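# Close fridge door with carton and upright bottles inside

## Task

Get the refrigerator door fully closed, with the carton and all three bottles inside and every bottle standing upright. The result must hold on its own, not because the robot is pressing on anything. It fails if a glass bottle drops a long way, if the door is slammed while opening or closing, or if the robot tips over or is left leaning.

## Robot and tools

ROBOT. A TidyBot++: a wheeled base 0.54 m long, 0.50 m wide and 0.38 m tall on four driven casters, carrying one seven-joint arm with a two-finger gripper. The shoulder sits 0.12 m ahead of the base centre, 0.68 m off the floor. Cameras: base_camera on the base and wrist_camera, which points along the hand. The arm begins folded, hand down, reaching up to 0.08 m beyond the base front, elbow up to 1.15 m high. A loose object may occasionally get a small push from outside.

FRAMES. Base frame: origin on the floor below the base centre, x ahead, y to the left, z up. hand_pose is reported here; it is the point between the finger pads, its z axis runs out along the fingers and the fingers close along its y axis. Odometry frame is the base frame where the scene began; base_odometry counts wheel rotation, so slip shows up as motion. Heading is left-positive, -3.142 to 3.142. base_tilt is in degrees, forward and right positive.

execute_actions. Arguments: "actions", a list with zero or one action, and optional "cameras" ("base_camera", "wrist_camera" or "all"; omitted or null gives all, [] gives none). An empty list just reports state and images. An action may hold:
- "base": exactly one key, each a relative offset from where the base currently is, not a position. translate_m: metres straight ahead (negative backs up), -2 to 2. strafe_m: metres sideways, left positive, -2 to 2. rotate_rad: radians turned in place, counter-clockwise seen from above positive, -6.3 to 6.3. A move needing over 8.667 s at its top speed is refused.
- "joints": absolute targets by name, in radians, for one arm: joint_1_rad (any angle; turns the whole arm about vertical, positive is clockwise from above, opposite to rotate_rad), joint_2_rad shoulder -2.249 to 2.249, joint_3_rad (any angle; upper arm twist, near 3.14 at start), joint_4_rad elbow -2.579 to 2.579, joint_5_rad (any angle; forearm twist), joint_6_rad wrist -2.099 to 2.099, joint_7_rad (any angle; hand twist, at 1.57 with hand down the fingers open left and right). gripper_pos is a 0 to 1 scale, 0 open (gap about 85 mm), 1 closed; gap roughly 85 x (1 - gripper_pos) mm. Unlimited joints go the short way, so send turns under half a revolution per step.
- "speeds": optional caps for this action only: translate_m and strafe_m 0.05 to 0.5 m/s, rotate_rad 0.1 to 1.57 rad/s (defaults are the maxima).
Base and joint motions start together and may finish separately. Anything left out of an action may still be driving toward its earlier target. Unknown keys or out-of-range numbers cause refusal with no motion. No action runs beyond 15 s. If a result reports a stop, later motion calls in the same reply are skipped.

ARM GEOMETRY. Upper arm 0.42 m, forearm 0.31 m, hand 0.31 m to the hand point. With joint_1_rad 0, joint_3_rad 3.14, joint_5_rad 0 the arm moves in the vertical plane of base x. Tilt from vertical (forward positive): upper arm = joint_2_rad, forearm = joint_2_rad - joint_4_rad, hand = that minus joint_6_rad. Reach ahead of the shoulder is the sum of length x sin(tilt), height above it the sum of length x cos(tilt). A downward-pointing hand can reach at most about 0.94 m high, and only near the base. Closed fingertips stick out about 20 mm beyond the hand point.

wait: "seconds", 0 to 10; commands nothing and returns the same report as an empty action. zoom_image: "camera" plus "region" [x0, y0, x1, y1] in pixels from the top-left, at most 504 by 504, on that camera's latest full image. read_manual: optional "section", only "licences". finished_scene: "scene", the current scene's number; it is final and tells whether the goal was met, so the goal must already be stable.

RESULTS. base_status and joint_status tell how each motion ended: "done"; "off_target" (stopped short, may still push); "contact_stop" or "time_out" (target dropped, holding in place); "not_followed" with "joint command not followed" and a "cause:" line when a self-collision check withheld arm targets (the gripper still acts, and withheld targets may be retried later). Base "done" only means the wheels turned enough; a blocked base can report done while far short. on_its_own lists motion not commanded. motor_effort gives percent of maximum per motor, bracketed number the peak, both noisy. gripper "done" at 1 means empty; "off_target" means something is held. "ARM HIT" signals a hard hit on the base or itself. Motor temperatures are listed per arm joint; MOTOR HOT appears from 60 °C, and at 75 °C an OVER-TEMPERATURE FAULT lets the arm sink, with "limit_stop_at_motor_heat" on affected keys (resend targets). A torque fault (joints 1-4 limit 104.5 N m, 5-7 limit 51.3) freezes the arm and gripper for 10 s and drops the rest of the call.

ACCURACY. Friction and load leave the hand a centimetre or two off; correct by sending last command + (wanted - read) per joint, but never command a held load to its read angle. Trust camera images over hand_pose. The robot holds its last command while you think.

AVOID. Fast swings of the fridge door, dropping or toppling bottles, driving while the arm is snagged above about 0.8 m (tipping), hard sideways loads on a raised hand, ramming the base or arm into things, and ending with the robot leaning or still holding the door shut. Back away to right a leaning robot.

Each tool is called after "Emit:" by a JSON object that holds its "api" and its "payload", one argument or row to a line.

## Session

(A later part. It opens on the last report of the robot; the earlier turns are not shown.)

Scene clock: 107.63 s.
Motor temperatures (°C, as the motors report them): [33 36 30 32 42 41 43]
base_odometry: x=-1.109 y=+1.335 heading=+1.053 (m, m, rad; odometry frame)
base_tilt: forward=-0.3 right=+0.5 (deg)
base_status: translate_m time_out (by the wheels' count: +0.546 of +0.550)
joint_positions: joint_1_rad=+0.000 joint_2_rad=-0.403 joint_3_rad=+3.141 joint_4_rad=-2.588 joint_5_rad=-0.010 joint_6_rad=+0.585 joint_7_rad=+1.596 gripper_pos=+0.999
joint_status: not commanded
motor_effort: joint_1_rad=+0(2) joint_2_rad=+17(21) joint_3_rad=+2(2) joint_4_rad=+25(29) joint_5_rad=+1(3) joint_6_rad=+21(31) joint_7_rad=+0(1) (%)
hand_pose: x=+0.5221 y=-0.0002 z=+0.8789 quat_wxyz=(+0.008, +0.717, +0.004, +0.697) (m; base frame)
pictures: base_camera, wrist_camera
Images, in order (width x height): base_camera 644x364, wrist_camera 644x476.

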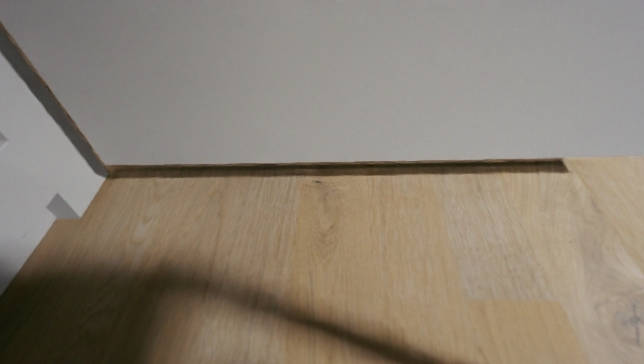

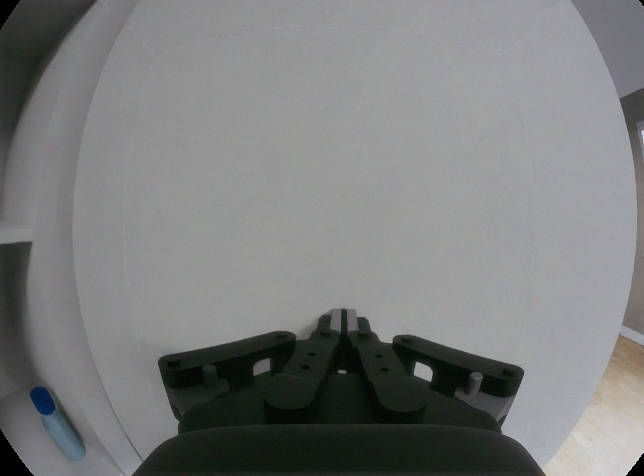

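Emit:
{"api": "execute_actions", "payload": {
  "actions": [
    {"base":{"strafe_m":-0.3},"joints":{"joint_6_rad":-0.2}}
  ],
  "cameras": []
}}

Emit:
{"api": "execute_actions", "payload": {
  "actions": [
    {"base":{"rotate_rad":1.57},"joints":{"joint_6_rad":0.1}}
  ]
}}

Scene clock: 113.70 s.
Motor temperatures (°C, as the motors report them): [33 36 30 32 42 41 43]
base_odometry: x=-0.848 y=+1.187 heading=+1.054 (m, m, rad; odometry frame)
base_tilt: forward=-0.3 right=+0.5 (deg)
base_status: done
joint_positions: joint_1_rad=-0.003 joint_2_rad=-0.287 joint_3_rad=+3.134 joint_4_rad=-2.550 joint_5_rad=-0.004 joint_6_rad=-0.186 joint_7_rad=+1.596 gripper_pos=+0.999
joint_status: all done
motor_effort: joint_1_rad=+0(5) joint_2_rad=-6(20) joint_3_rad=+0(6) joint_4_rad=+16(25) joint_5_rad=+1(3) joint_6_rad=+6(24) joint_7_rad=+0(0) (%)
hand_pose: x=+0.4406 y=+0.0050 z=+0.6451 quat_wxyz=(+0.002, +0.941, +0.015, +0.339) (m; base frame)
pictures: none
No camera images: the call's "cameras" was empty. Leave "cameras" out to get every camera's image.

Scene clock: 116.03 s.
Motor temperatures (°C, as the motors report them): [33 36 30 32 42 41 43]
base_odometry: x=-0.848 y=+1.187 heading=+2.624 (m, m, rad; odometry frame)
base_tilt: forward=-0.3 right=+0.5 (deg)
base_status: done
joint_positions: joint_1_rad=-0.003 joint_2_rad=-0.289 joint_3_rad=+3.134 joint_4_rad=-2.543 joint_5_rad=-0.004 joint_6_rad=+0.088 joint_7_rad=+1.596 gripper_pos=+0.999
joint_status: all done
motor_effort: joint_1_rad=+0(1) joint_2_rad=-7(7) joint_3_rad=-1(1) joint_4_rad=+17(19) joint_5_rad=+1(0) joint_6_rad=+8(8) joint_7_rad=+0(0) (%)
hand_pose: x=+0.5007 y=+0.0054 z=+0.7124 quat_wxyz=(+0.003, +0.883, +0.014, +0.469) (m; base frame)
pictures: base_camera, wrist_camera
Images, in order (width x height): base_camera 644x364, wrist_camera 644x476.

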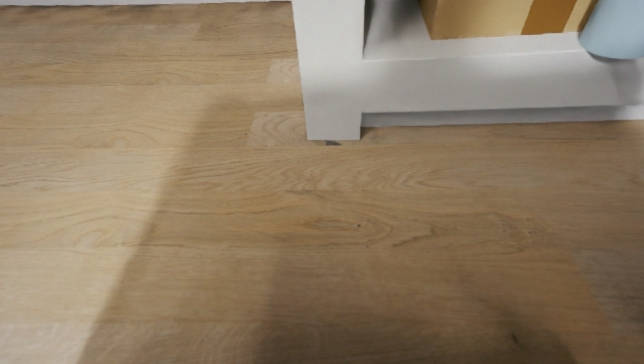

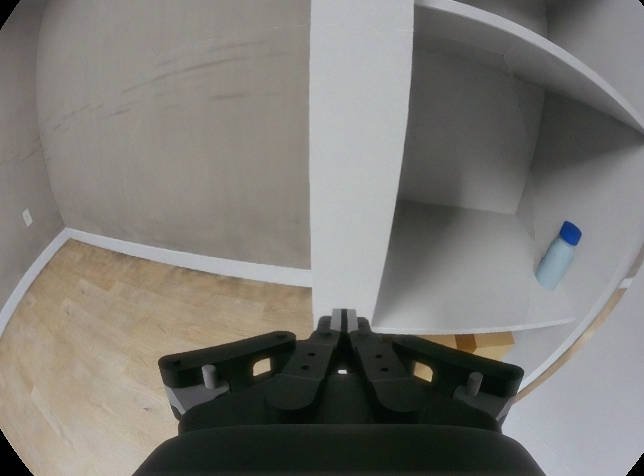

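Emit:
{"api": "execute_actions", "payload": {
  "actions": [
    {"base":{"translate_m":-0.55}}
  ],
  "cameras": []
}}

Emit:
{"api": "execute_actions", "payload": {
  "actions": [
    {"base":{"strafe_m":-0.32},"joints":{"joint_2_rad":2.0,"joint_4_rad":-0.8,"joint_6_rad":1.2,"gripper_pos":0}}
  ]
}}

Scene clock: 125.57 s.
Motor temperatures (°C, as the motors report them): [33 36 30 32 42 41 43]
base_odometry: x=-0.370 y=+0.915 heading=+2.624 (m, m, rad; odometry frame)
base_tilt: forward=-0.3 right=+0.5 (deg)
base_status: done
joint_positions: joint_1_rad=-0.003 joint_2_rad=-0.295 joint_3_rad=+3.134 joint_4_rad=-2.543 joint_5_rad=-0.004 joint_6_rad=+0.088 joint_7_rad=+1.596 gripper_pos=+0.999
joint_status: not commanded
motor_effort: joint_1_rad=+0(0) joint_2_rad=-7(10) joint_3_rad=+0(0) joint_4_rad=+17(18) joint_5_rad=+1(1) joint_6_rad=+8(9) joint_7_rad=+0(0) (%)
hand_pose: x=+0.5004 y=+0.0054 z=+0.7147 quat_wxyz=(+0.003, +0.882, +0.014, +0.472) (m; base frame)
pictures: none
No camera images: the call's "cameras" was empty. Leave "cameras" out to get every camera's image.

Scene clock: 129.13 s.
Motor temperatures (°C, as the motors report them): [33 36 30 32 42 41 43]
base_odometry: x=-0.211 y=+1.193 heading=+2.624 (m, m, rad; odometry frame)
base_tilt: forward=-0.2 right=+0.6 (deg)
base_status: done
joint_positions: joint_1_rad=-0.001 joint_2_rad=+1.995 joint_3_rad=+3.135 joint_4_rad=-0.815 joint_5_rad=-0.004 joint_6_rad=+1.165 joint_7_rad=+1.596 gripper_pos=+0.000
joint_status: all done
motor_effort: joint_1_rad=+0(2) joint_2_rad=-44(52) joint_3_rad=-1(3) joint_4_rad=+11(18) joint_5_rad=+1(1) joint_6_rad=+9(11) joint_7_rad=+0(0) (%)
hand_pose: x=+0.9154 y=+0.0019 z=+0.1886 quat_wxyz=(+0.008, +0.733, +0.004, +0.680) (m; base frame)
pictures: base_camera, wrist_camera
Images, in order (width x height): base_camera 644x364, wrist_camera 644x476.

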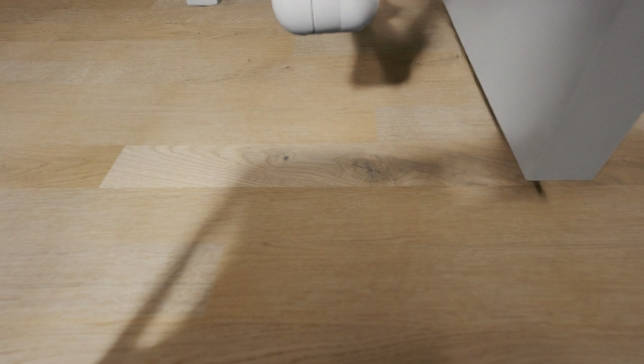

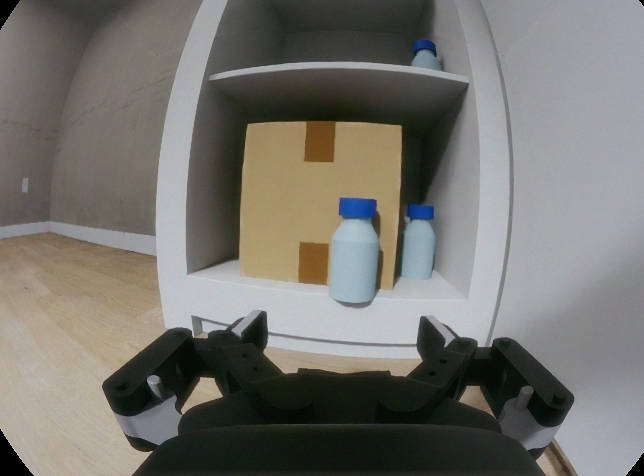

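Emit:
{"api": "execute_actions", "payload": {
  "actions": [
    {"base":{"strafe_m":0.05},"joints":{"joint_1_rad":0.1,"joint_7_rad":1.53}}
  ],
  "cameras": []
}}

Emit:
{"api": "execute_actions", "payload": {
  "actions": [
    {"base":{"translate_m":0.17}}
  ]
}}

Scene clock: 134.77 s.
Motor temperatures (°C, as the motors report them): [33 36 30 32 42 41 43]
base_odometry: x=-0.236 y=+1.150 heading=+2.623 (m, m, rad; odometry frame)
base_tilt: forward=-0.2 right=+0.6 (deg)
base_status: done
joint_positions: joint_1_rad=+0.085 joint_2_rad=+1.995 joint_3_rad=+3.135 joint_4_rad=-0.815 joint_5_rad=-0.004 joint_6_rad=+1.165 joint_7_rad=+1.556 gripper_pos=+0.000
joint_status: all done
motor_effort: joint_1_rad=+0(2) joint_2_rad=-44(45) joint_3_rad=-1(2) joint_4_rad=+11(11) joint_5_rad=+1(1) joint_6_rad=+10(10) joint_7_rad=+0(0) (%)
hand_pose: x=+0.9126 y=-0.0670 z=+0.1886 quat_wxyz=(+0.024, +0.732, -0.042, +0.680) (m; base frame)
pictures: none
No camera images: the call's "cameras" was empty. Leave "cameras" out to get every camera's image.

Scene clock: 136.30 s.
Motor temperatures (°C, as the motors report them): [33 36 30 32 42 41 43]
base_odometry: x=-0.384 y=+1.234 heading=+2.623 (m, m, rad; odometry frame)
base_tilt: forward=-0.2 right=+0.5 (deg)
base_status: done
joint_positions: joint_1_rad=+0.086 joint_2_rad=+1.995 joint_3_rad=+3.135 joint_4_rad=-0.808 joint_5_rad=-0.004 joint_6_rad=+1.166 joint_7_rad=+1.556 gripper_pos=+0.000
joint_status: not commanded
motor_effort: joint_1_rad=+0(1) joint_2_rad=-44(46) joint_3_rad=-2(2) joint_4_rad=+11(12) joint_5_rad=+1(1) joint_6_rad=+10(10) joint_7_rad=+0(0) (%)
hand_pose: x=+0.9146 y=-0.0679 z=+0.1915 quat_wxyz=(+0.024, +0.729, -0.042, +0.683) (m; base frame)
pictures: base_camera, wrist_camera
Images, in order (width x height): base_camera 644x364, wrist_camera 644x476.

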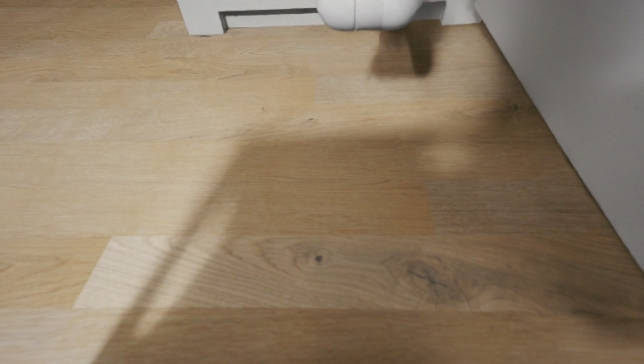

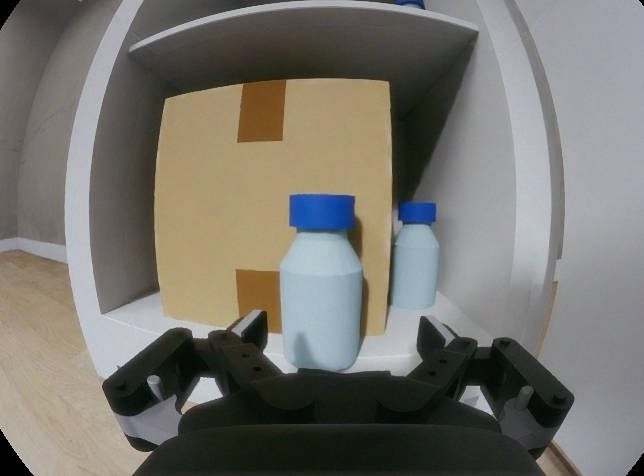

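Emit:
{"api": "execute_actions", "payload": {
  "actions": [
    {"base":{"strafe_m":0.012},"joints":{"joint_2_rad":2.03}}
  ],
  "cameras": []
}}

Emit:
{"api": "execute_actions", "payload": {
  "actions": [
    {"base":{"translate_m":0.1},"speeds":{"translate_m":0.08}}
  ]
}}

Scene clock: 147.50 s.
Motor temperatures (°C, as the motors report them): [33 36 30 32 42 41 43]
base_odometry: x=-0.390 y=+1.224 heading=+2.623 (m, m, rad; odometry frame)
base_tilt: forward=-0.2 right=+0.5 (deg)
base_status: done
joint_positions: joint_1_rad=+0.092 joint_2_rad=+2.024 joint_3_rad=+3.135 joint_4_rad=-0.808 joint_5_rad=-0.004 joint_6_rad=+1.167 joint_7_rad=+1.556 gripper_pos=+0.000
joint_status: all done
motor_effort: joint_1_rad=+0(2) joint_2_rad=-43(45) joint_3_rad=-1(2) joint_4_rad=+11(11) joint_5_rad=+0(0) joint_6_rad=+9(10) joint_7_rad=+0(0) (%)
hand_pose: x=+0.8996 y=-0.0714 z=+0.1688 quat_wxyz=(+0.026, +0.738, -0.045, +0.673) (m; base frame)
pictures: none
No camera images: the call's "cameras" was empty. Leave "cameras" out to get every camera's image.

Scene clock: 149.27 s.
Motor temperatures (°C, as the motors report them): [33 37 30 32 42 41 43]
base_odometry: x=-0.477 y=+1.273 heading=+2.623 (m, m, rad; odometry frame)
base_tilt: forward=-0.2 right=+0.5 (deg)
base_status: done
joint_positions: joint_1_rad=+0.092 joint_2_rad=+2.027 joint_3_rad=+3.135 joint_4_rad=-0.808 joint_5_rad=-0.004 joint_6_rad=+1.167 joint_7_rad=+1.556 gripper_pos=+0.000
joint_status: not commanded
motor_effort: joint_1_rad=+0(2) joint_2_rad=-43(45) joint_3_rad=-2(2) joint_4_rad=+10(12) joint_5_rad=+1(1) joint_6_rad=+9(10) joint_7_rad=+0(0) (%)
hand_pose: x=+0.8985 y=-0.0713 z=+0.1671 quat_wxyz=(+0.026, +0.739, -0.045, +0.672) (m; base frame)
pictures: base_camera, wrist_camera
Images, in order (width x height): base_camera 644x364, wrist_camera 644x476.

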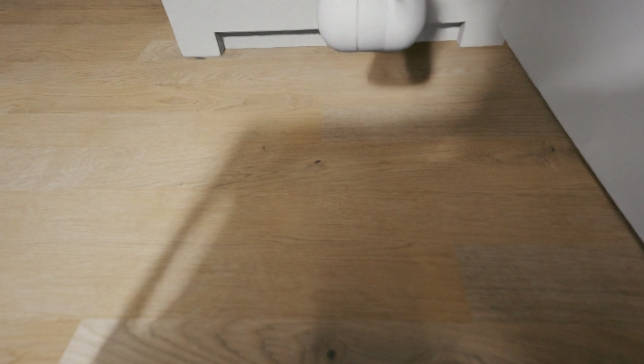

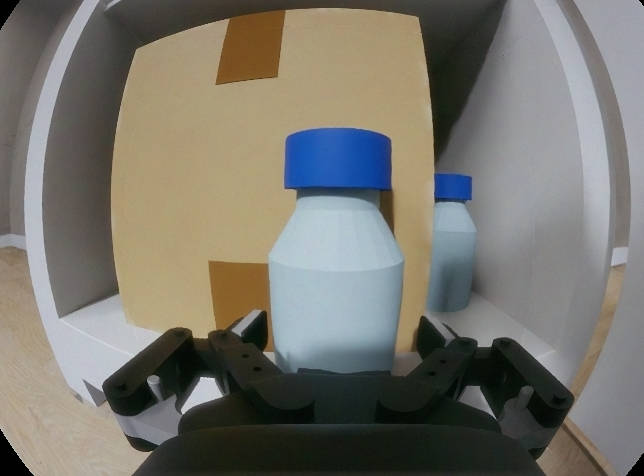

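Emit:
{"api": "execute_actions", "payload": {
  "actions": [
    {"base":{"translate_m":0.028},"speeds":{"translate_m":0.05},"joints":{"joint_1_rad":0.075}}
  ],
  "cameras": ["wrist_camera"]
}}

Emit:
{"api": "execute_actions", "payload": {
  "actions": [
    {"joints":{"gripper_pos":1}}
  ],
  "cameras": ["wrist_camera"]
}}

Emit:
{"api": "execute_actions", "payload": {
  "actions": [
    {"joints":{"joint_2_rad":1.95},"base":{"translate_m":-0.2},"speeds":{"translate_m":0.15}}
  ]
}}

Scene clock: 155.47 s.
Motor temperatures (°C, as the motors report them): [33 37 30 32 42 41 43]
base_odometry: x=-0.501 y=+1.287 heading=+2.624 (m, m, rad; odometry frame)
base_tilt: forward=-0.2 right=+0.5 (deg)
base_status: done
joint_positions: joint_1_rad=+0.082 joint_2_rad=+2.031 joint_3_rad=+3.135 joint_4_rad=-0.807 joint_5_rad=-0.004 joint_6_rad=+1.174 joint_7_rad=+1.556 gripper_pos=+0.000
joint_status: all done
motor_effort: joint_1_rad=+0(1) joint_2_rad=-43(49) joint_3_rad=-1(2) joint_4_rad=+11(15) joint_5_rad=+1(1) joint_6_rad=+10(10) joint_7_rad=+0(0) (%)
hand_pose: x=+0.8975 y=-0.0631 z=+0.1663 quat_wxyz=(+0.022, +0.738, -0.041, +0.673) (m; base frame)
pictures: wrist_camera
Images, in order (width x height): wrist_camera 644x476.

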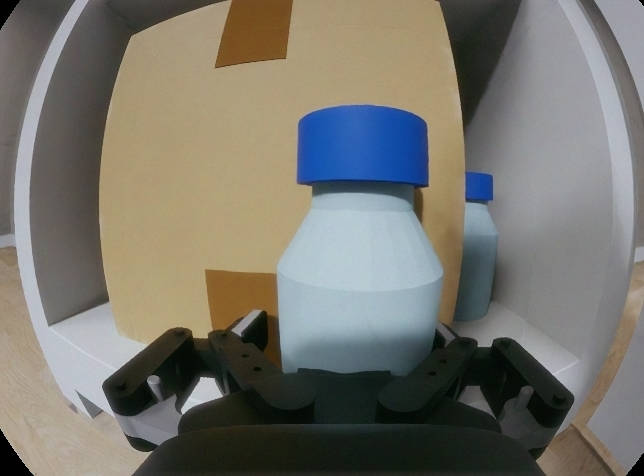

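Scene clock: 156.57 s.
Motor temperatures (°C, as the motors report them): [33 37 30 32 42 41 43]
base_odometry: x=-0.501 y=+1.287 heading=+2.624 (m, m, rad; odometry frame)
base_tilt: forward=-0.2 right=+0.6 (deg)
base_status: not commanded
joint_positions: joint_1_rad=+0.084 joint_2_rad=+2.032 joint_3_rad=+3.135 joint_4_rad=-0.807 joint_5_rad=-0.004 joint_6_rad=+1.177 joint_7_rad=+1.556 gripper_pos=+0.225
joint_status: gripper_pos off_target (ended at +0.225, target +1.000)
motor_effort: joint_1_rad=-2(4) joint_2_rad=-44(48) joint_3_rad=-2(3) joint_4_rad=+11(15) joint_5_rad=+2(3) joint_6_rad=+8(10) joint_7_rad=-1(1) (%)
hand_pose: x=+0.8970 y=-0.0646 z=+0.1664 quat_wxyz=(+0.023, +0.737, -0.042, +0.674) (m; base frame)
pictures: wrist_camera
Images, in order (width x height): wrist_camera 644x476.

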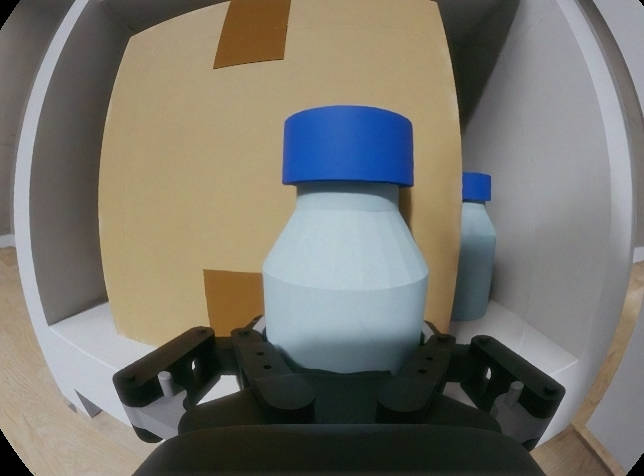

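Scene clock: 158.57 s.
Motor temperatures (°C, as the motors report them): [33 37 30 32 42 41 43]
base_odometry: x=-0.327 y=+1.188 heading=+2.624 (m, m, rad; odometry frame)
base_tilt: forward=-0.3 right=+0.6 (deg)
base_status: done
joint_positions: joint_1_rad=+0.081 joint_2_rad=+1.988 joint_3_rad=+3.135 joint_4_rad=-0.812 joint_5_rad=-0.004 joint_6_rad=+1.177 joint_7_rad=+1.556 gripper_pos=+0.225
joint_status: all done
motor_effort: joint_1_rad=+0(3) joint_2_rad=-52(53) joint_3_rad=-2(2) joint_4_rad=+14(15) joint_5_rad=+1(2) joint_6_rad=+13(14) joint_7_rad=+0(0) (%)
hand_pose: x=+0.9172 y=-0.0640 z=+0.1987 quat_wxyz=(+0.022, +0.724, -0.040, +0.688) (m; base frame)
pictures: base_camera, wrist_camera
Images, in order (width x height): base_camera 644x364, wrist_camera 644x476.

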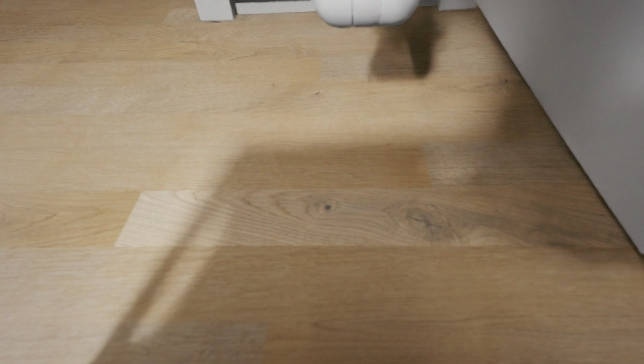

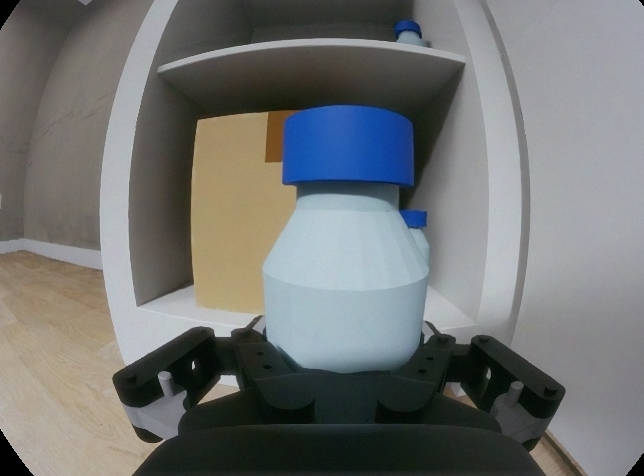

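Emit:
{"api": "execute_actions", "payload": {
  "actions": [
    {"joints":{"joint_1_rad":-0.03,"joint_2_rad":0.85,"joint_4_rad":-1.7,"joint_6_rad":0.93}}
  ],
  "cameras": []
}}

Emit:
{"api": "execute_actions", "payload": {
  "actions": [
    {"base":{"translate_m":0.3},"speeds":{"translate_m":0.2}}
  ]
}}

Emit:
{"api": "execute_actions", "payload": {
  "actions": [
    {"joints":{"joint_2_rad":0.93,"joint_6_rad":1.01}}
  ]
}}

Scene clock: 167.00 s.
Motor temperatures (°C, as the motors report them): [33 37 30 32 42 41 43]
base_odometry: x=-0.327 y=+1.188 heading=+2.624 (m, m, rad; odometry frame)
base_tilt: forward=-0.2 right=+0.5 (deg)
base_status: not commanded
joint_positions: joint_1_rad=-0.014 joint_2_rad=+0.892 joint_3_rad=+3.135 joint_4_rad=-1.706 joint_5_rad=-0.004 joint_6_rad=+0.939 joint_7_rad=+1.556 gripper_pos=+0.225
joint_status: joint_2_rad off_target (ended at +0.892, target +0.850); the others done
motor_effort: joint_1_rad=+0(0) joint_2_rad=-49(56) joint_3_rad=-1(2) joint_4_rad=+18(18) joint_5_rad=+0(1) joint_6_rad=+14(15) joint_7_rad=+0(0) (%)
hand_pose: x=+0.9190 y=+0.0153 z=+0.6499 quat_wxyz=(-0.013, +0.737, -0.002, +0.675) (m; base frame)
pictures: none
No camera images: the call's "cameras" was empty. Leave "cameras" out to get every camera's image.

Scene clock: 169.30 s.
Motor temperatures (°C, as the motors report them): [33 37 30 32 42 41 43]
base_odometry: x=-0.588 y=+1.336 heading=+2.625 (m, m, rad; odometry frame)
base_tilt: forward=-0.2 right=+0.5 (deg)
base_status: done
joint_positions: joint_1_rad=-0.017 joint_2_rad=+0.890 joint_3_rad=+3.135 joint_4_rad=-1.710 joint_5_rad=-0.004 joint_6_rad=+0.937 joint_7_rad=+1.556 gripper_pos=+0.225
joint_status: not commanded
motor_effort: joint_1_rad=+0(2) joint_2_rad=-49(51) joint_3_rad=-1(2) joint_4_rad=+17(19) joint_5_rad=+1(1) joint_6_rad=+13(14) joint_7_rad=+1(0) (%)
hand_pose: x=+0.9178 y=+0.0176 z=+0.6484 quat_wxyz=(-0.014, +0.739, -0.001, +0.673) (m; base frame)
pictures: base_camera, wrist_camera
Images, in order (width x height): base_camera 644x364, wrist_camera 644x476.

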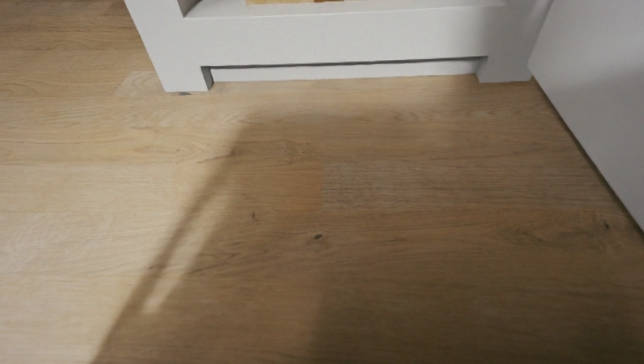

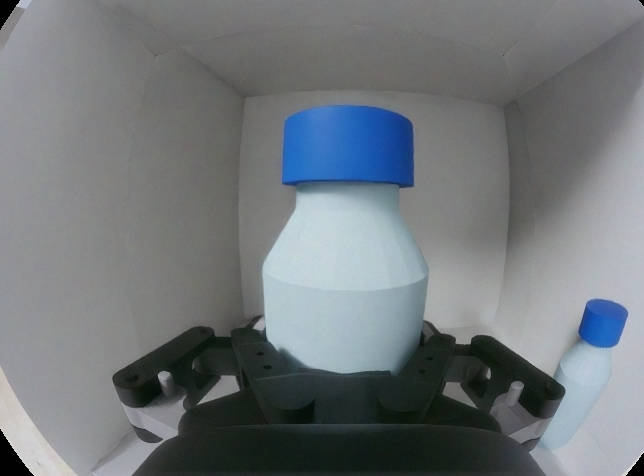

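Scene clock: 170.27 s.
Motor temperatures (°C, as the motors report them): [33 37 30 32 42 41 43]
base_odometry: x=-0.588 y=+1.336 heading=+2.625 (m, m, rad; odometry frame)
base_tilt: forward=-0.2 right=+0.6 (deg)
base_status: not commanded
joint_positions: joint_1_rad=-0.017 joint_2_rad=+0.964 joint_3_rad=+3.135 joint_4_rad=-1.712 joint_5_rad=-0.004 joint_6_rad=+0.950 joint_7_rad=+1.556 gripper_pos=+0.225
joint_status: joint_6_rad off_target (ended at +0.950, target +1.010); the others done
motor_effort: joint_1_rad=+0(0) joint_2_rad=-49(52) joint_3_rad=-1(1) joint_4_rad=+16(18) joint_5_rad=+1(1) joint_6_rad=+13(16) joint_7_rad=+0(1) (%)
hand_pose: x=+0.9130 y=+0.0175 z=+0.5925 quat_wxyz=(-0.013, +0.760, -0.002, +0.650) (m; base frame)
pictures: base_camera, wrist_camera
Images, in order (width x height): base_camera 644x364, wrist_camera 644x476.

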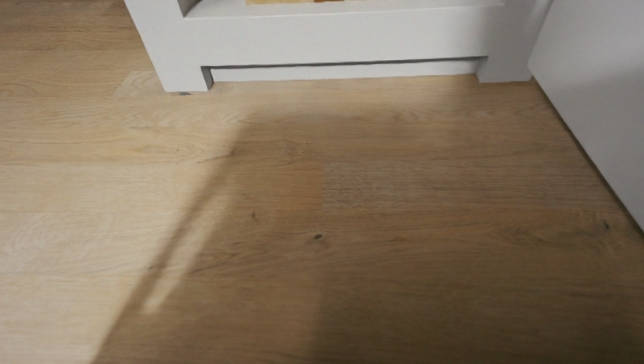

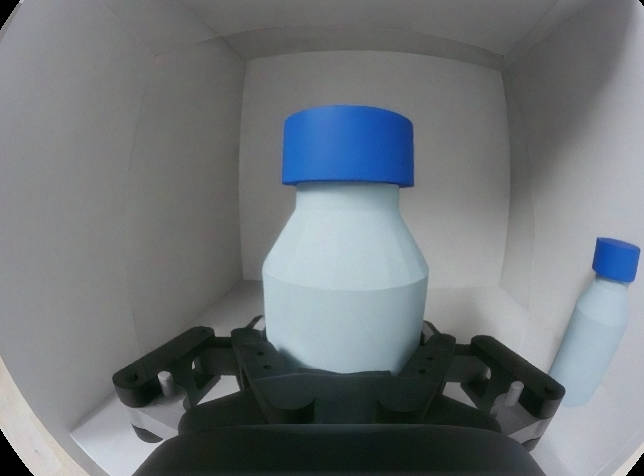

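Emit:
{"api": "execute_actions", "payload": {
  "actions": [
    {"joints":{"joint_2_rad":1.05,"joint_6_rad":1.19}}
  ],
  "cameras": ["wrist_camera"]
}}

Scene clock: 173.83 s.
Motor temperatures (°C, as the motors report them): [33 38 30 32 42 41 43]
base_odometry: x=-0.588 y=+1.336 heading=+2.625 (m, m, rad; odometry frame)
base_tilt: forward=-0.2 right=+0.5 (deg)
base_status: not commanded
joint_positions: joint_1_rad=-0.017 joint_2_rad=+1.084 joint_3_rad=+3.135 joint_4_rad=-1.712 joint_5_rad=-0.004 joint_6_rad=+1.130 joint_7_rad=+1.556 gripper_pos=+0.225
joint_status: joint_6_rad off_target (ended at +1.130, target +1.190); the others done
motor_effort: joint_1_rad=+0(0) joint_2_rad=-50(53) joint_3_rad=-2(2) joint_4_rad=+14(16) joint_5_rad=+0(1) joint_6_rad=+13(14) joint_7_rad=+0(1) (%)
hand_pose: x=+0.9069 y=+0.0170 z=+0.5531 quat_wxyz=(-0.013, +0.740, -0.002, +0.672) (m; base frame)
pictures: wrist_camera
Images, in order (width x height): wrist_camera 644x476.

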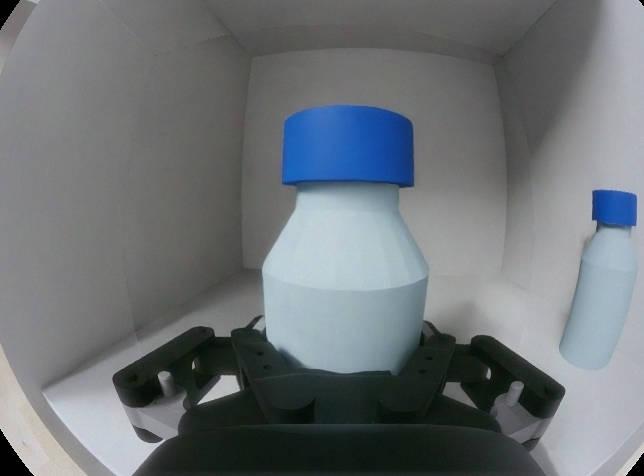

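Emit:
{"api": "execute_actions", "payload": {
  "actions": [
    {"joints":{"joint_2_rad":1.09,"joint_6_rad":1.21}}
  ],
  "cameras": ["wrist_camera"]
}}

Scene clock: 177.20 s.
Motor temperatures (°C, as the motors report them): [33 38 30 32 42 41 43]
base_odometry: x=-0.588 y=+1.336 heading=+2.625 (m, m, rad; odometry frame)
base_tilt: forward=-0.2 right=+0.6 (deg)
base_status: not commanded
joint_positions: joint_1_rad=-0.017 joint_2_rad=+1.108 joint_3_rad=+3.135 joint_4_rad=-1.712 joint_5_rad=-0.004 joint_6_rad=+1.157 joint_7_rad=+1.556 gripper_pos=+0.225
joint_status: all done
motor_effort: joint_1_rad=+0(0) joint_2_rad=-49(50) joint_3_rad=-2(2) joint_4_rad=+14(15) joint_5_rad=+1(1) joint_6_rad=+13(14) joint_7_rad=+0(1) (%)
hand_pose: x=+0.9046 y=+0.0169 z=+0.5432 quat_wxyz=(-0.013, +0.739, -0.002, +0.674) (m; base frame)
pictures: wrist_camera
Images, in order (width x height): wrist_camera 644x476.

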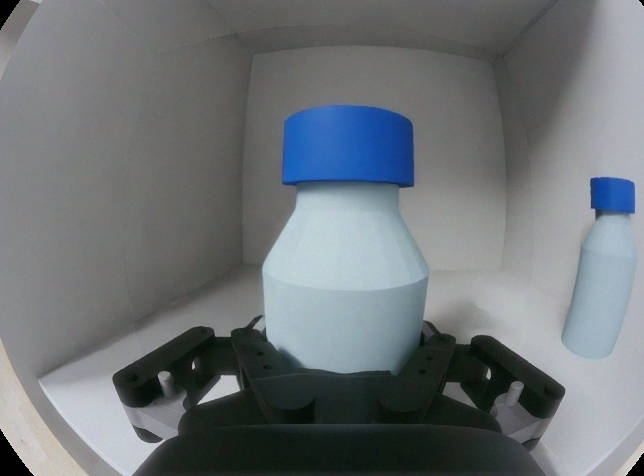

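Emit:
{"api": "execute_actions", "payload": {
  "actions": [
    {"joints":{"joint_2_rad":1.11}}
  ],
  "cameras": []
}}

Emit:
{"api": "execute_actions", "payload": {
  "actions": [
    {"joints":{"gripper_pos":0}}
  ],
  "cameras": []
}}

Emit:
{"api": "execute_actions", "payload": {
  "actions": [
    {"base":{"translate_m":-0.88}}
  ]
}}

Emit:
{"api": "execute_actions", "payload": {
  "actions": [
    {"base":{"strafe_m":-0.5},"joints":{"gripper_pos":1}}
  ],
  "cameras": []
}}

Emit:
{"api": "execute_actions", "payload": {
  "actions": [
    {"base":{"translate_m":0.33}}
  ]
}}

Scene clock: 185.53 s.
Motor temperatures (°C, as the motors report them): [33 38 30 32 42 41 43]
base_odometry: x=-0.588 y=+1.336 heading=+2.625 (m, m, rad; odometry frame)
base_tilt: forward=-0.2 right=+0.5 (deg)
base_status: not commanded
joint_positions: joint_1_rad=-0.017 joint_2_rad=+1.110 joint_3_rad=+3.135 joint_4_rad=-1.712 joint_5_rad=-0.004 joint_6_rad=+1.163 joint_7_rad=+1.556 gripper_pos=+0.225
joint_status: all done
motor_effort: joint_1_rad=+0(0) joint_2_rad=-46(50) joint_3_rad=-2(1) joint_4_rad=+13(14) joint_5_rad=+1(0) joint_6_rad=+12(13) joint_7_rad=+0(1) (%)
hand_pose: x=+0.9045 y=+0.0169 z=+0.5431 quat_wxyz=(-0.013, +0.738, -0.002, +0.675) (m; base frame)
pictures: none
No camera images: the call's "cameras" was empty. Leave "cameras" out to get every camera's image.

Scene clock: 186.63 s.
Motor temperatures (°C, as the motors report them): [33 38 30 32 42 41 43]
base_odometry: x=-0.588 y=+1.336 heading=+2.625 (m, m, rad; odometry frame)
base_tilt: forward=-0.2 right=+0.5 (deg)
base_status: not commanded
joint_positions: joint_1_rad=-0.017 joint_2_rad=+1.110 joint_3_rad=+3.135 joint_4_rad=-1.710 joint_5_rad=-0.004 joint_6_rad=+1.176 joint_7_rad=+1.556 gripper_pos=+0.000
joint_status: all done
motor_effort: joint_1_rad=+0(0) joint_2_rad=-43(46) joint_3_rad=-2(2) joint_4_rad=+11(12) joint_5_rad=+1(1) joint_6_rad=+9(12) joint_7_rad=+0(0) (%)
hand_pose: x=+0.9054 y=+0.0168 z=+0.5480 quat_wxyz=(-0.013, +0.733, -0.002, +0.681) (m; base frame)
pictures: none
No camera images: the call's "cameras" was empty. Leave "cameras" out to get every camera's image.

Scene clock: 189.90 s.
Motor temperatures (°C, as the motors report them): [33 38 30 32 42 41 43]
base_odometry: x=+0.177 y=+0.902 heading=+2.626 (m, m, rad; odometry frame)
base_tilt: forward=-0.2 right=+0.5 (deg)
base_status: done
joint_positions: joint_1_rad=-0.021 joint_2_rad=+1.110 joint_3_rad=+3.135 joint_4_rad=-1.705 joint_5_rad=-0.004 joint_6_rad=+1.177 joint_7_rad=+1.556 gripper_pos=+0.000
joint_status: not commanded
motor_effort: joint_1_rad=+0(3) joint_2_rad=-44(45) joint_3_rad=-1(2) joint_4_rad=+11(12) joint_5_rad=+1(0) joint_6_rad=+10(10) joint_7_rad=-1(0) (%)
hand_pose: x=+0.9071 y=+0.0199 z=+0.5506 quat_wxyz=(-0.015, +0.730, -0.001, +0.683) (m; base frame)
pictures: base_camera, wrist_camera
Images, in order (width x height): base_camera 644x364, wrist_camera 644x476.

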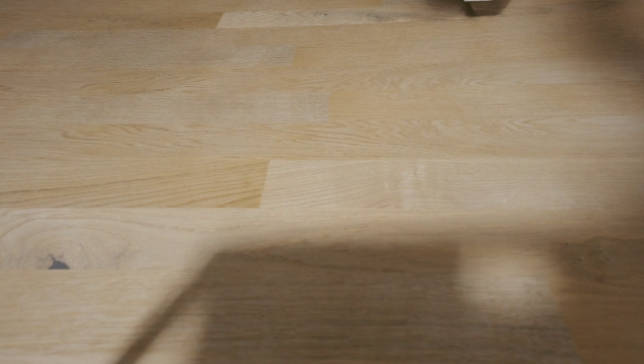

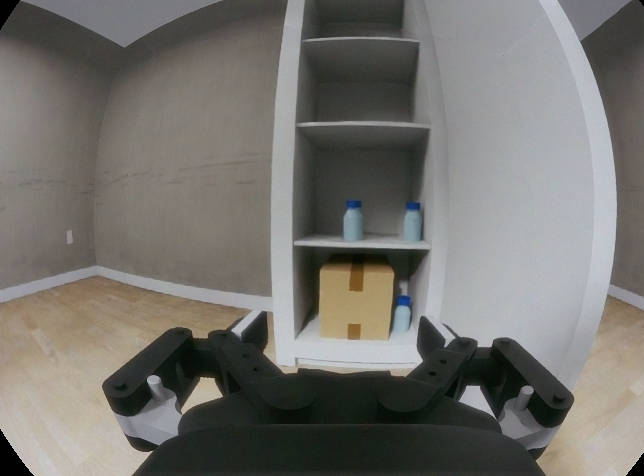

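Scene clock: 192.40 s.
Motor temperatures (°C, as the motors report them): [33 38 30 32 42 41 43]
base_odometry: x=+0.424 y=+1.337 heading=+2.625 (m, m, rad; odometry frame)
base_tilt: forward=-0.2 right=+0.6 (deg)
base_status: done
joint_positions: joint_1_rad=-0.022 joint_2_rad=+1.110 joint_3_rad=+3.135 joint_4_rad=-1.705 joint_5_rad=-0.004 joint_6_rad=+1.177 joint_7_rad=+1.556 gripper_pos=+0.999
joint_status: all done
motor_effort: joint_1_rad=+0(4) joint_2_rad=-44(44) joint_3_rad=-2(3) joint_4_rad=+11(11) joint_5_rad=+0(2) joint_6_rad=+10(9) joint_7_rad=+0(0) (%)
hand_pose: x=+0.9071 y=+0.0211 z=+0.5506 quat_wxyz=(-0.015, +0.730, +0.000, +0.683) (m; base frame)
pictures: none
No camera images: the call's "cameras" was empty. Leave "cameras" out to get every camera's image.

Scene clock: 194.40 s.
Motor temperatures (°C, as the motors report them): [33 38 30 32 42 41 43]
base_odometry: x=+0.137 y=+1.500 heading=+2.625 (m, m, rad; odometry frame)
base_tilt: forward=-0.2 right=+0.5 (deg)
base_status: done
joint_positions: joint_1_rad=-0.022 joint_2_rad=+1.110 joint_3_rad=+3.135 joint_4_rad=-1.703 joint_5_rad=-0.004 joint_6_rad=+1.177 joint_7_rad=+1.556 gripper_pos=+0.999
joint_status: not commanded
motor_effort: joint_1_rad=+0(1) joint_2_rad=-44(45) joint_3_rad=-1(2) joint_4_rad=+11(12) joint_5_rad=+1(1) joint_6_rad=+10(10) joint_7_rad=+0(0) (%)
hand_pose: x=+0.9076 y=+0.0211 z=+0.5514 quat_wxyz=(-0.015, +0.730, +0.000, +0.684) (m; base frame)
pictures: base_camera, wrist_camera
Images, in order (width x height): base_camera 644x364, wrist_camera 644x476.

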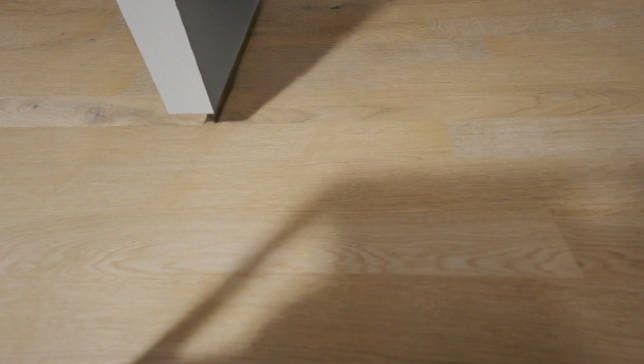

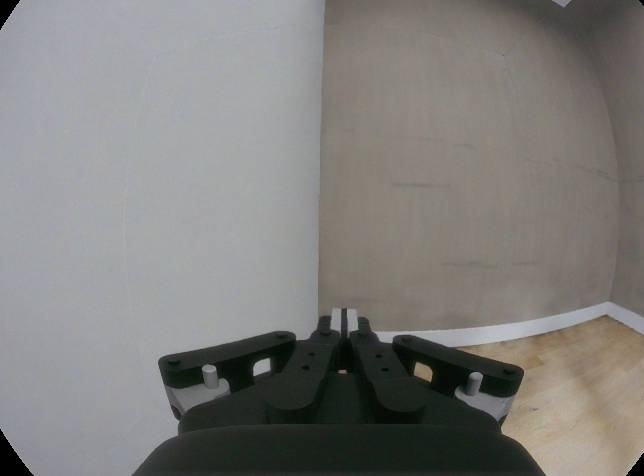

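Emit:
{"api": "execute_actions", "payload": {
  "actions": [
    {"base":{"strafe_m":0.58},"speeds":{"strafe_m":0.1}}
  ]
}}

Emit:
{"api": "execute_actions", "payload": {
  "actions": [
    {"base":{"translate_m":0.3},"speeds":{"translate_m":0.06}}
  ]
}}

Scene clock: 206.67 s.
Motor temperatures (°C, as the motors report them): [33 38 30 32 42 41 43]
base_odometry: x=-0.149 y=+0.996 heading=+2.625 (m, m, rad; odometry frame)
base_tilt: forward=-0.2 right=+0.5 (deg)
base_status: done
joint_positions: joint_1_rad=-0.030 joint_2_rad=+1.110 joint_3_rad=+3.140 joint_4_rad=-1.703 joint_5_rad=-0.006 joint_6_rad=+1.178 joint_7_rad=+1.556 gripper_pos=+0.999
joint_status: not commanded
motor_effort: joint_1_rad=+0(7) joint_2_rad=-43(45) joint_3_rad=-1(7) joint_4_rad=+11(13) joint_5_rad=+1(5) joint_6_rad=+10(10) joint_7_rad=+0(0) (%)
hand_pose: x=+0.9076 y=+0.0238 z=+0.5513 quat_wxyz=(-0.015, +0.730, +0.003, +0.684) (m; base frame)
pictures: base_camera, wrist_camera
Images, in order (width x height): base_camera 644x364, wrist_camera 644x476.

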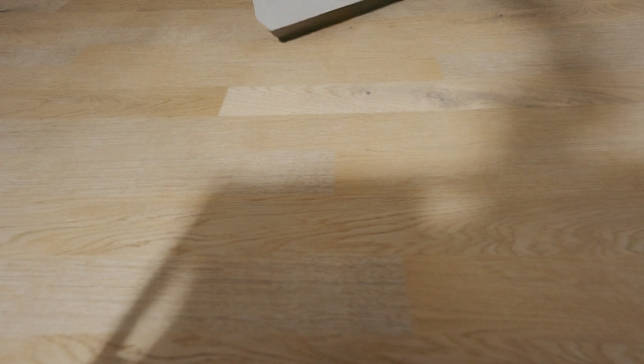

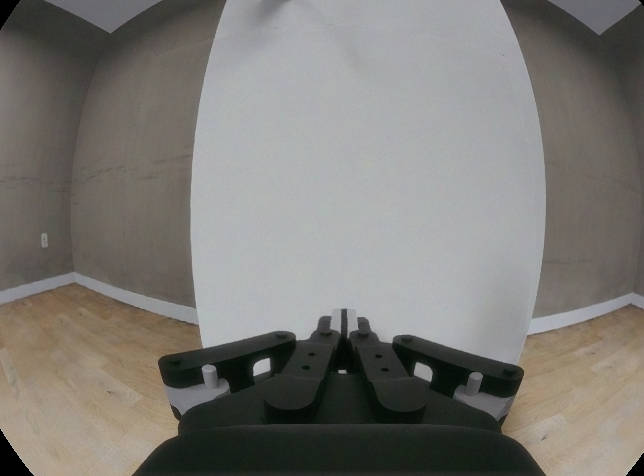

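Scene clock: 212.17 s.
Motor temperatures (°C, as the motors report them): [33 38 30 32 42 41 43]
base_odometry: x=-0.410 y=+1.144 heading=+2.625 (m, m, rad; odometry frame)
base_tilt: forward=-0.2 right=+0.5 (deg)
base_status: done
joint_positions: joint_1_rad=-0.030 joint_2_rad=+1.110 joint_3_rad=+3.140 joint_4_rad=-1.704 joint_5_rad=-0.006 joint_6_rad=+1.178 joint_7_rad=+1.556 gripper_pos=+0.999
joint_status: not commanded
motor_effort: joint_1_rad=+0(3) joint_2_rad=-43(47) joint_3_rad=-1(3) joint_4_rad=+11(16) joint_5_rad=+1(2) joint_6_rad=+9(11) joint_7_rad=+0(0) (%)
hand_pose: x=+0.9074 y=+0.0237 z=+0.5514 quat_wxyz=(-0.015, +0.730, +0.003, +0.684) (m; base frame)
pictures: base_camera, wrist_camera
Images, in order (width x height): base_camera 644x364, wrist_camera 644x476.

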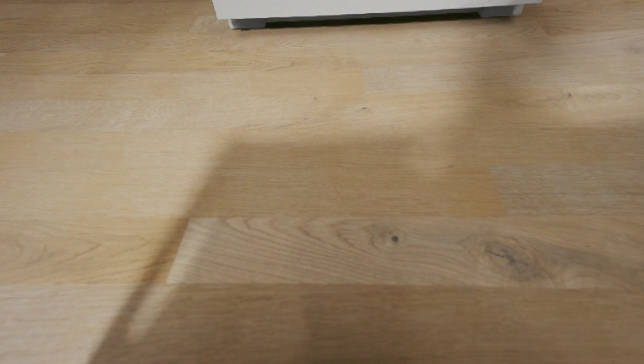

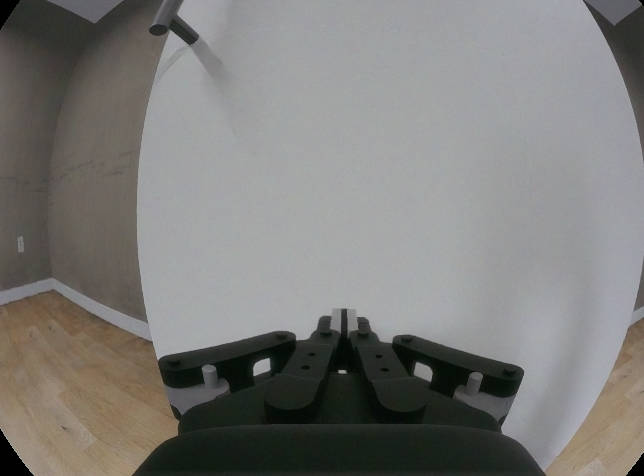

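Emit:
{"api": "execute_actions", "payload": {
  "actions": [
    {"base":{"translate_m":0.06},"speeds":{"translate_m":0.05}}
  ]
}}

Emit:
{"api": "execute_actions", "payload": {
  "actions": [
    {"base":{"translate_m":-0.05}}
  ]
}}

Scene clock: 217.00 s.
Motor temperatures (°C, as the motors report them): [33 38 30 32 42 41 43]
base_odometry: x=-0.462 y=+1.173 heading=+2.625 (m, m, rad; odometry frame)
base_tilt: forward=-0.3 right=+0.5 (deg)
base_status: done
joint_positions: joint_1_rad=-0.030 joint_2_rad=+1.091 joint_3_rad=+3.140 joint_4_rad=-1.792 joint_5_rad=-0.006 joint_6_rad=+1.239 joint_7_rad=+1.556 gripper_pos=+0.999
joint_status: not commanded
motor_effort: joint_1_rad=+2(2) joint_2_rad=-37(45) joint_3_rad=+0(1) joint_4_rad=+25(29) joint_5_rad=+0(1) joint_6_rad=+3(10) joint_7_rad=-1(0) (%)
hand_pose: x=+0.8829 y=+0.0235 z=+0.5498 quat_wxyz=(-0.015, +0.732, +0.003, +0.681) (m; base frame)
pictures: base_camera, wrist_camera
Images, in order (width x height): base_camera 644x364, wrist_camera 644x476.

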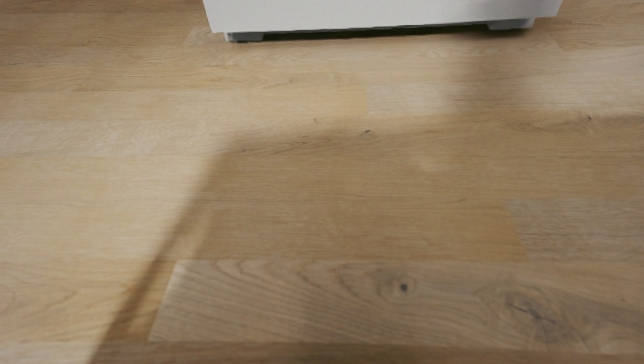

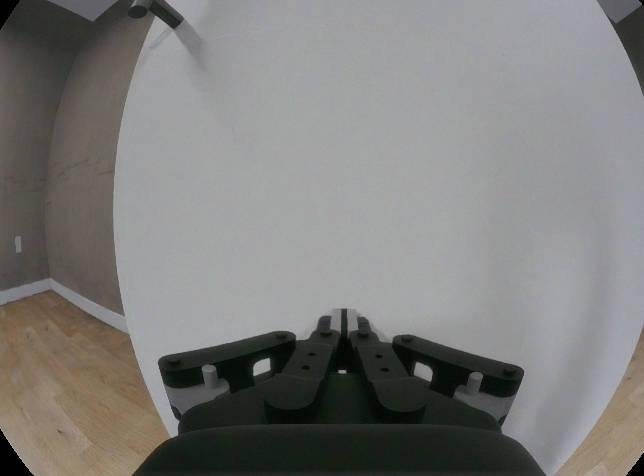

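Scene clock: 218.00 s.
Motor temperatures (°C, as the motors report them): [33 38 30 32 42 41 43]
base_odometry: x=-0.418 y=+1.148 heading=+2.625 (m, m, rad; odometry frame)
base_tilt: forward=-0.2 right=+0.5 (deg)
base_status: done
joint_positions: joint_1_rad=-0.030 joint_2_rad=+1.110 joint_3_rad=+3.140 joint_4_rad=-1.697 joint_5_rad=-0.006 joint_6_rad=+1.237 joint_7_rad=+1.556 gripper_pos=+0.999
joint_status: not commanded
motor_effort: joint_1_rad=+0(1) joint_2_rad=-44(47) joint_3_rad=-1(2) joint_4_rad=+11(24) joint_5_rad=+1(0) joint_6_rad=+9(11) joint_7_rad=+0(0) (%)
hand_pose: x=+0.9101 y=+0.0240 z=+0.5727 quat_wxyz=(-0.015, +0.707, +0.003, +0.707) (m; base frame)
pictures: base_camera, wrist_camera
Images, in order (width x height): base_camera 644x364, wrist_camera 644x476.

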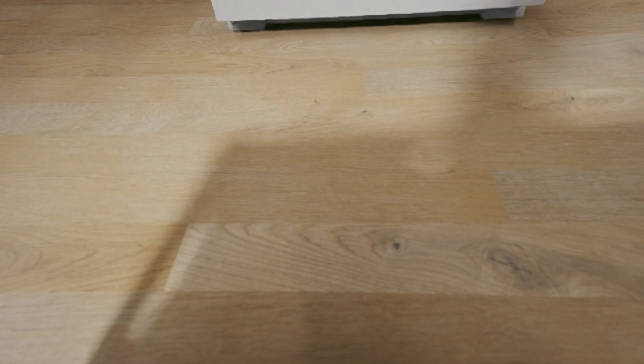

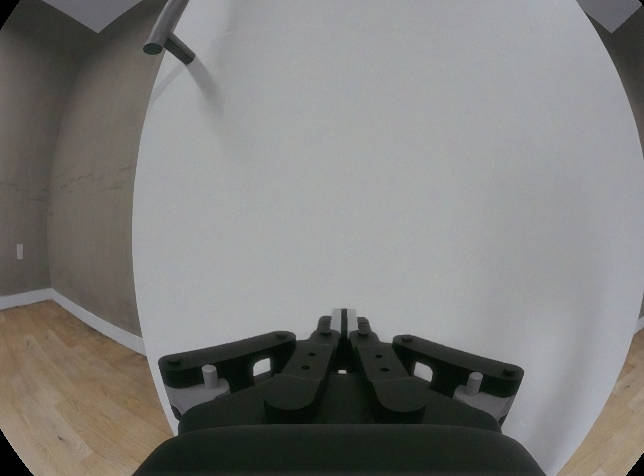

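Emit:
{"api": "finished_scene", "payload": {
  "scene": 1
}}

The scene is finished: the task was done.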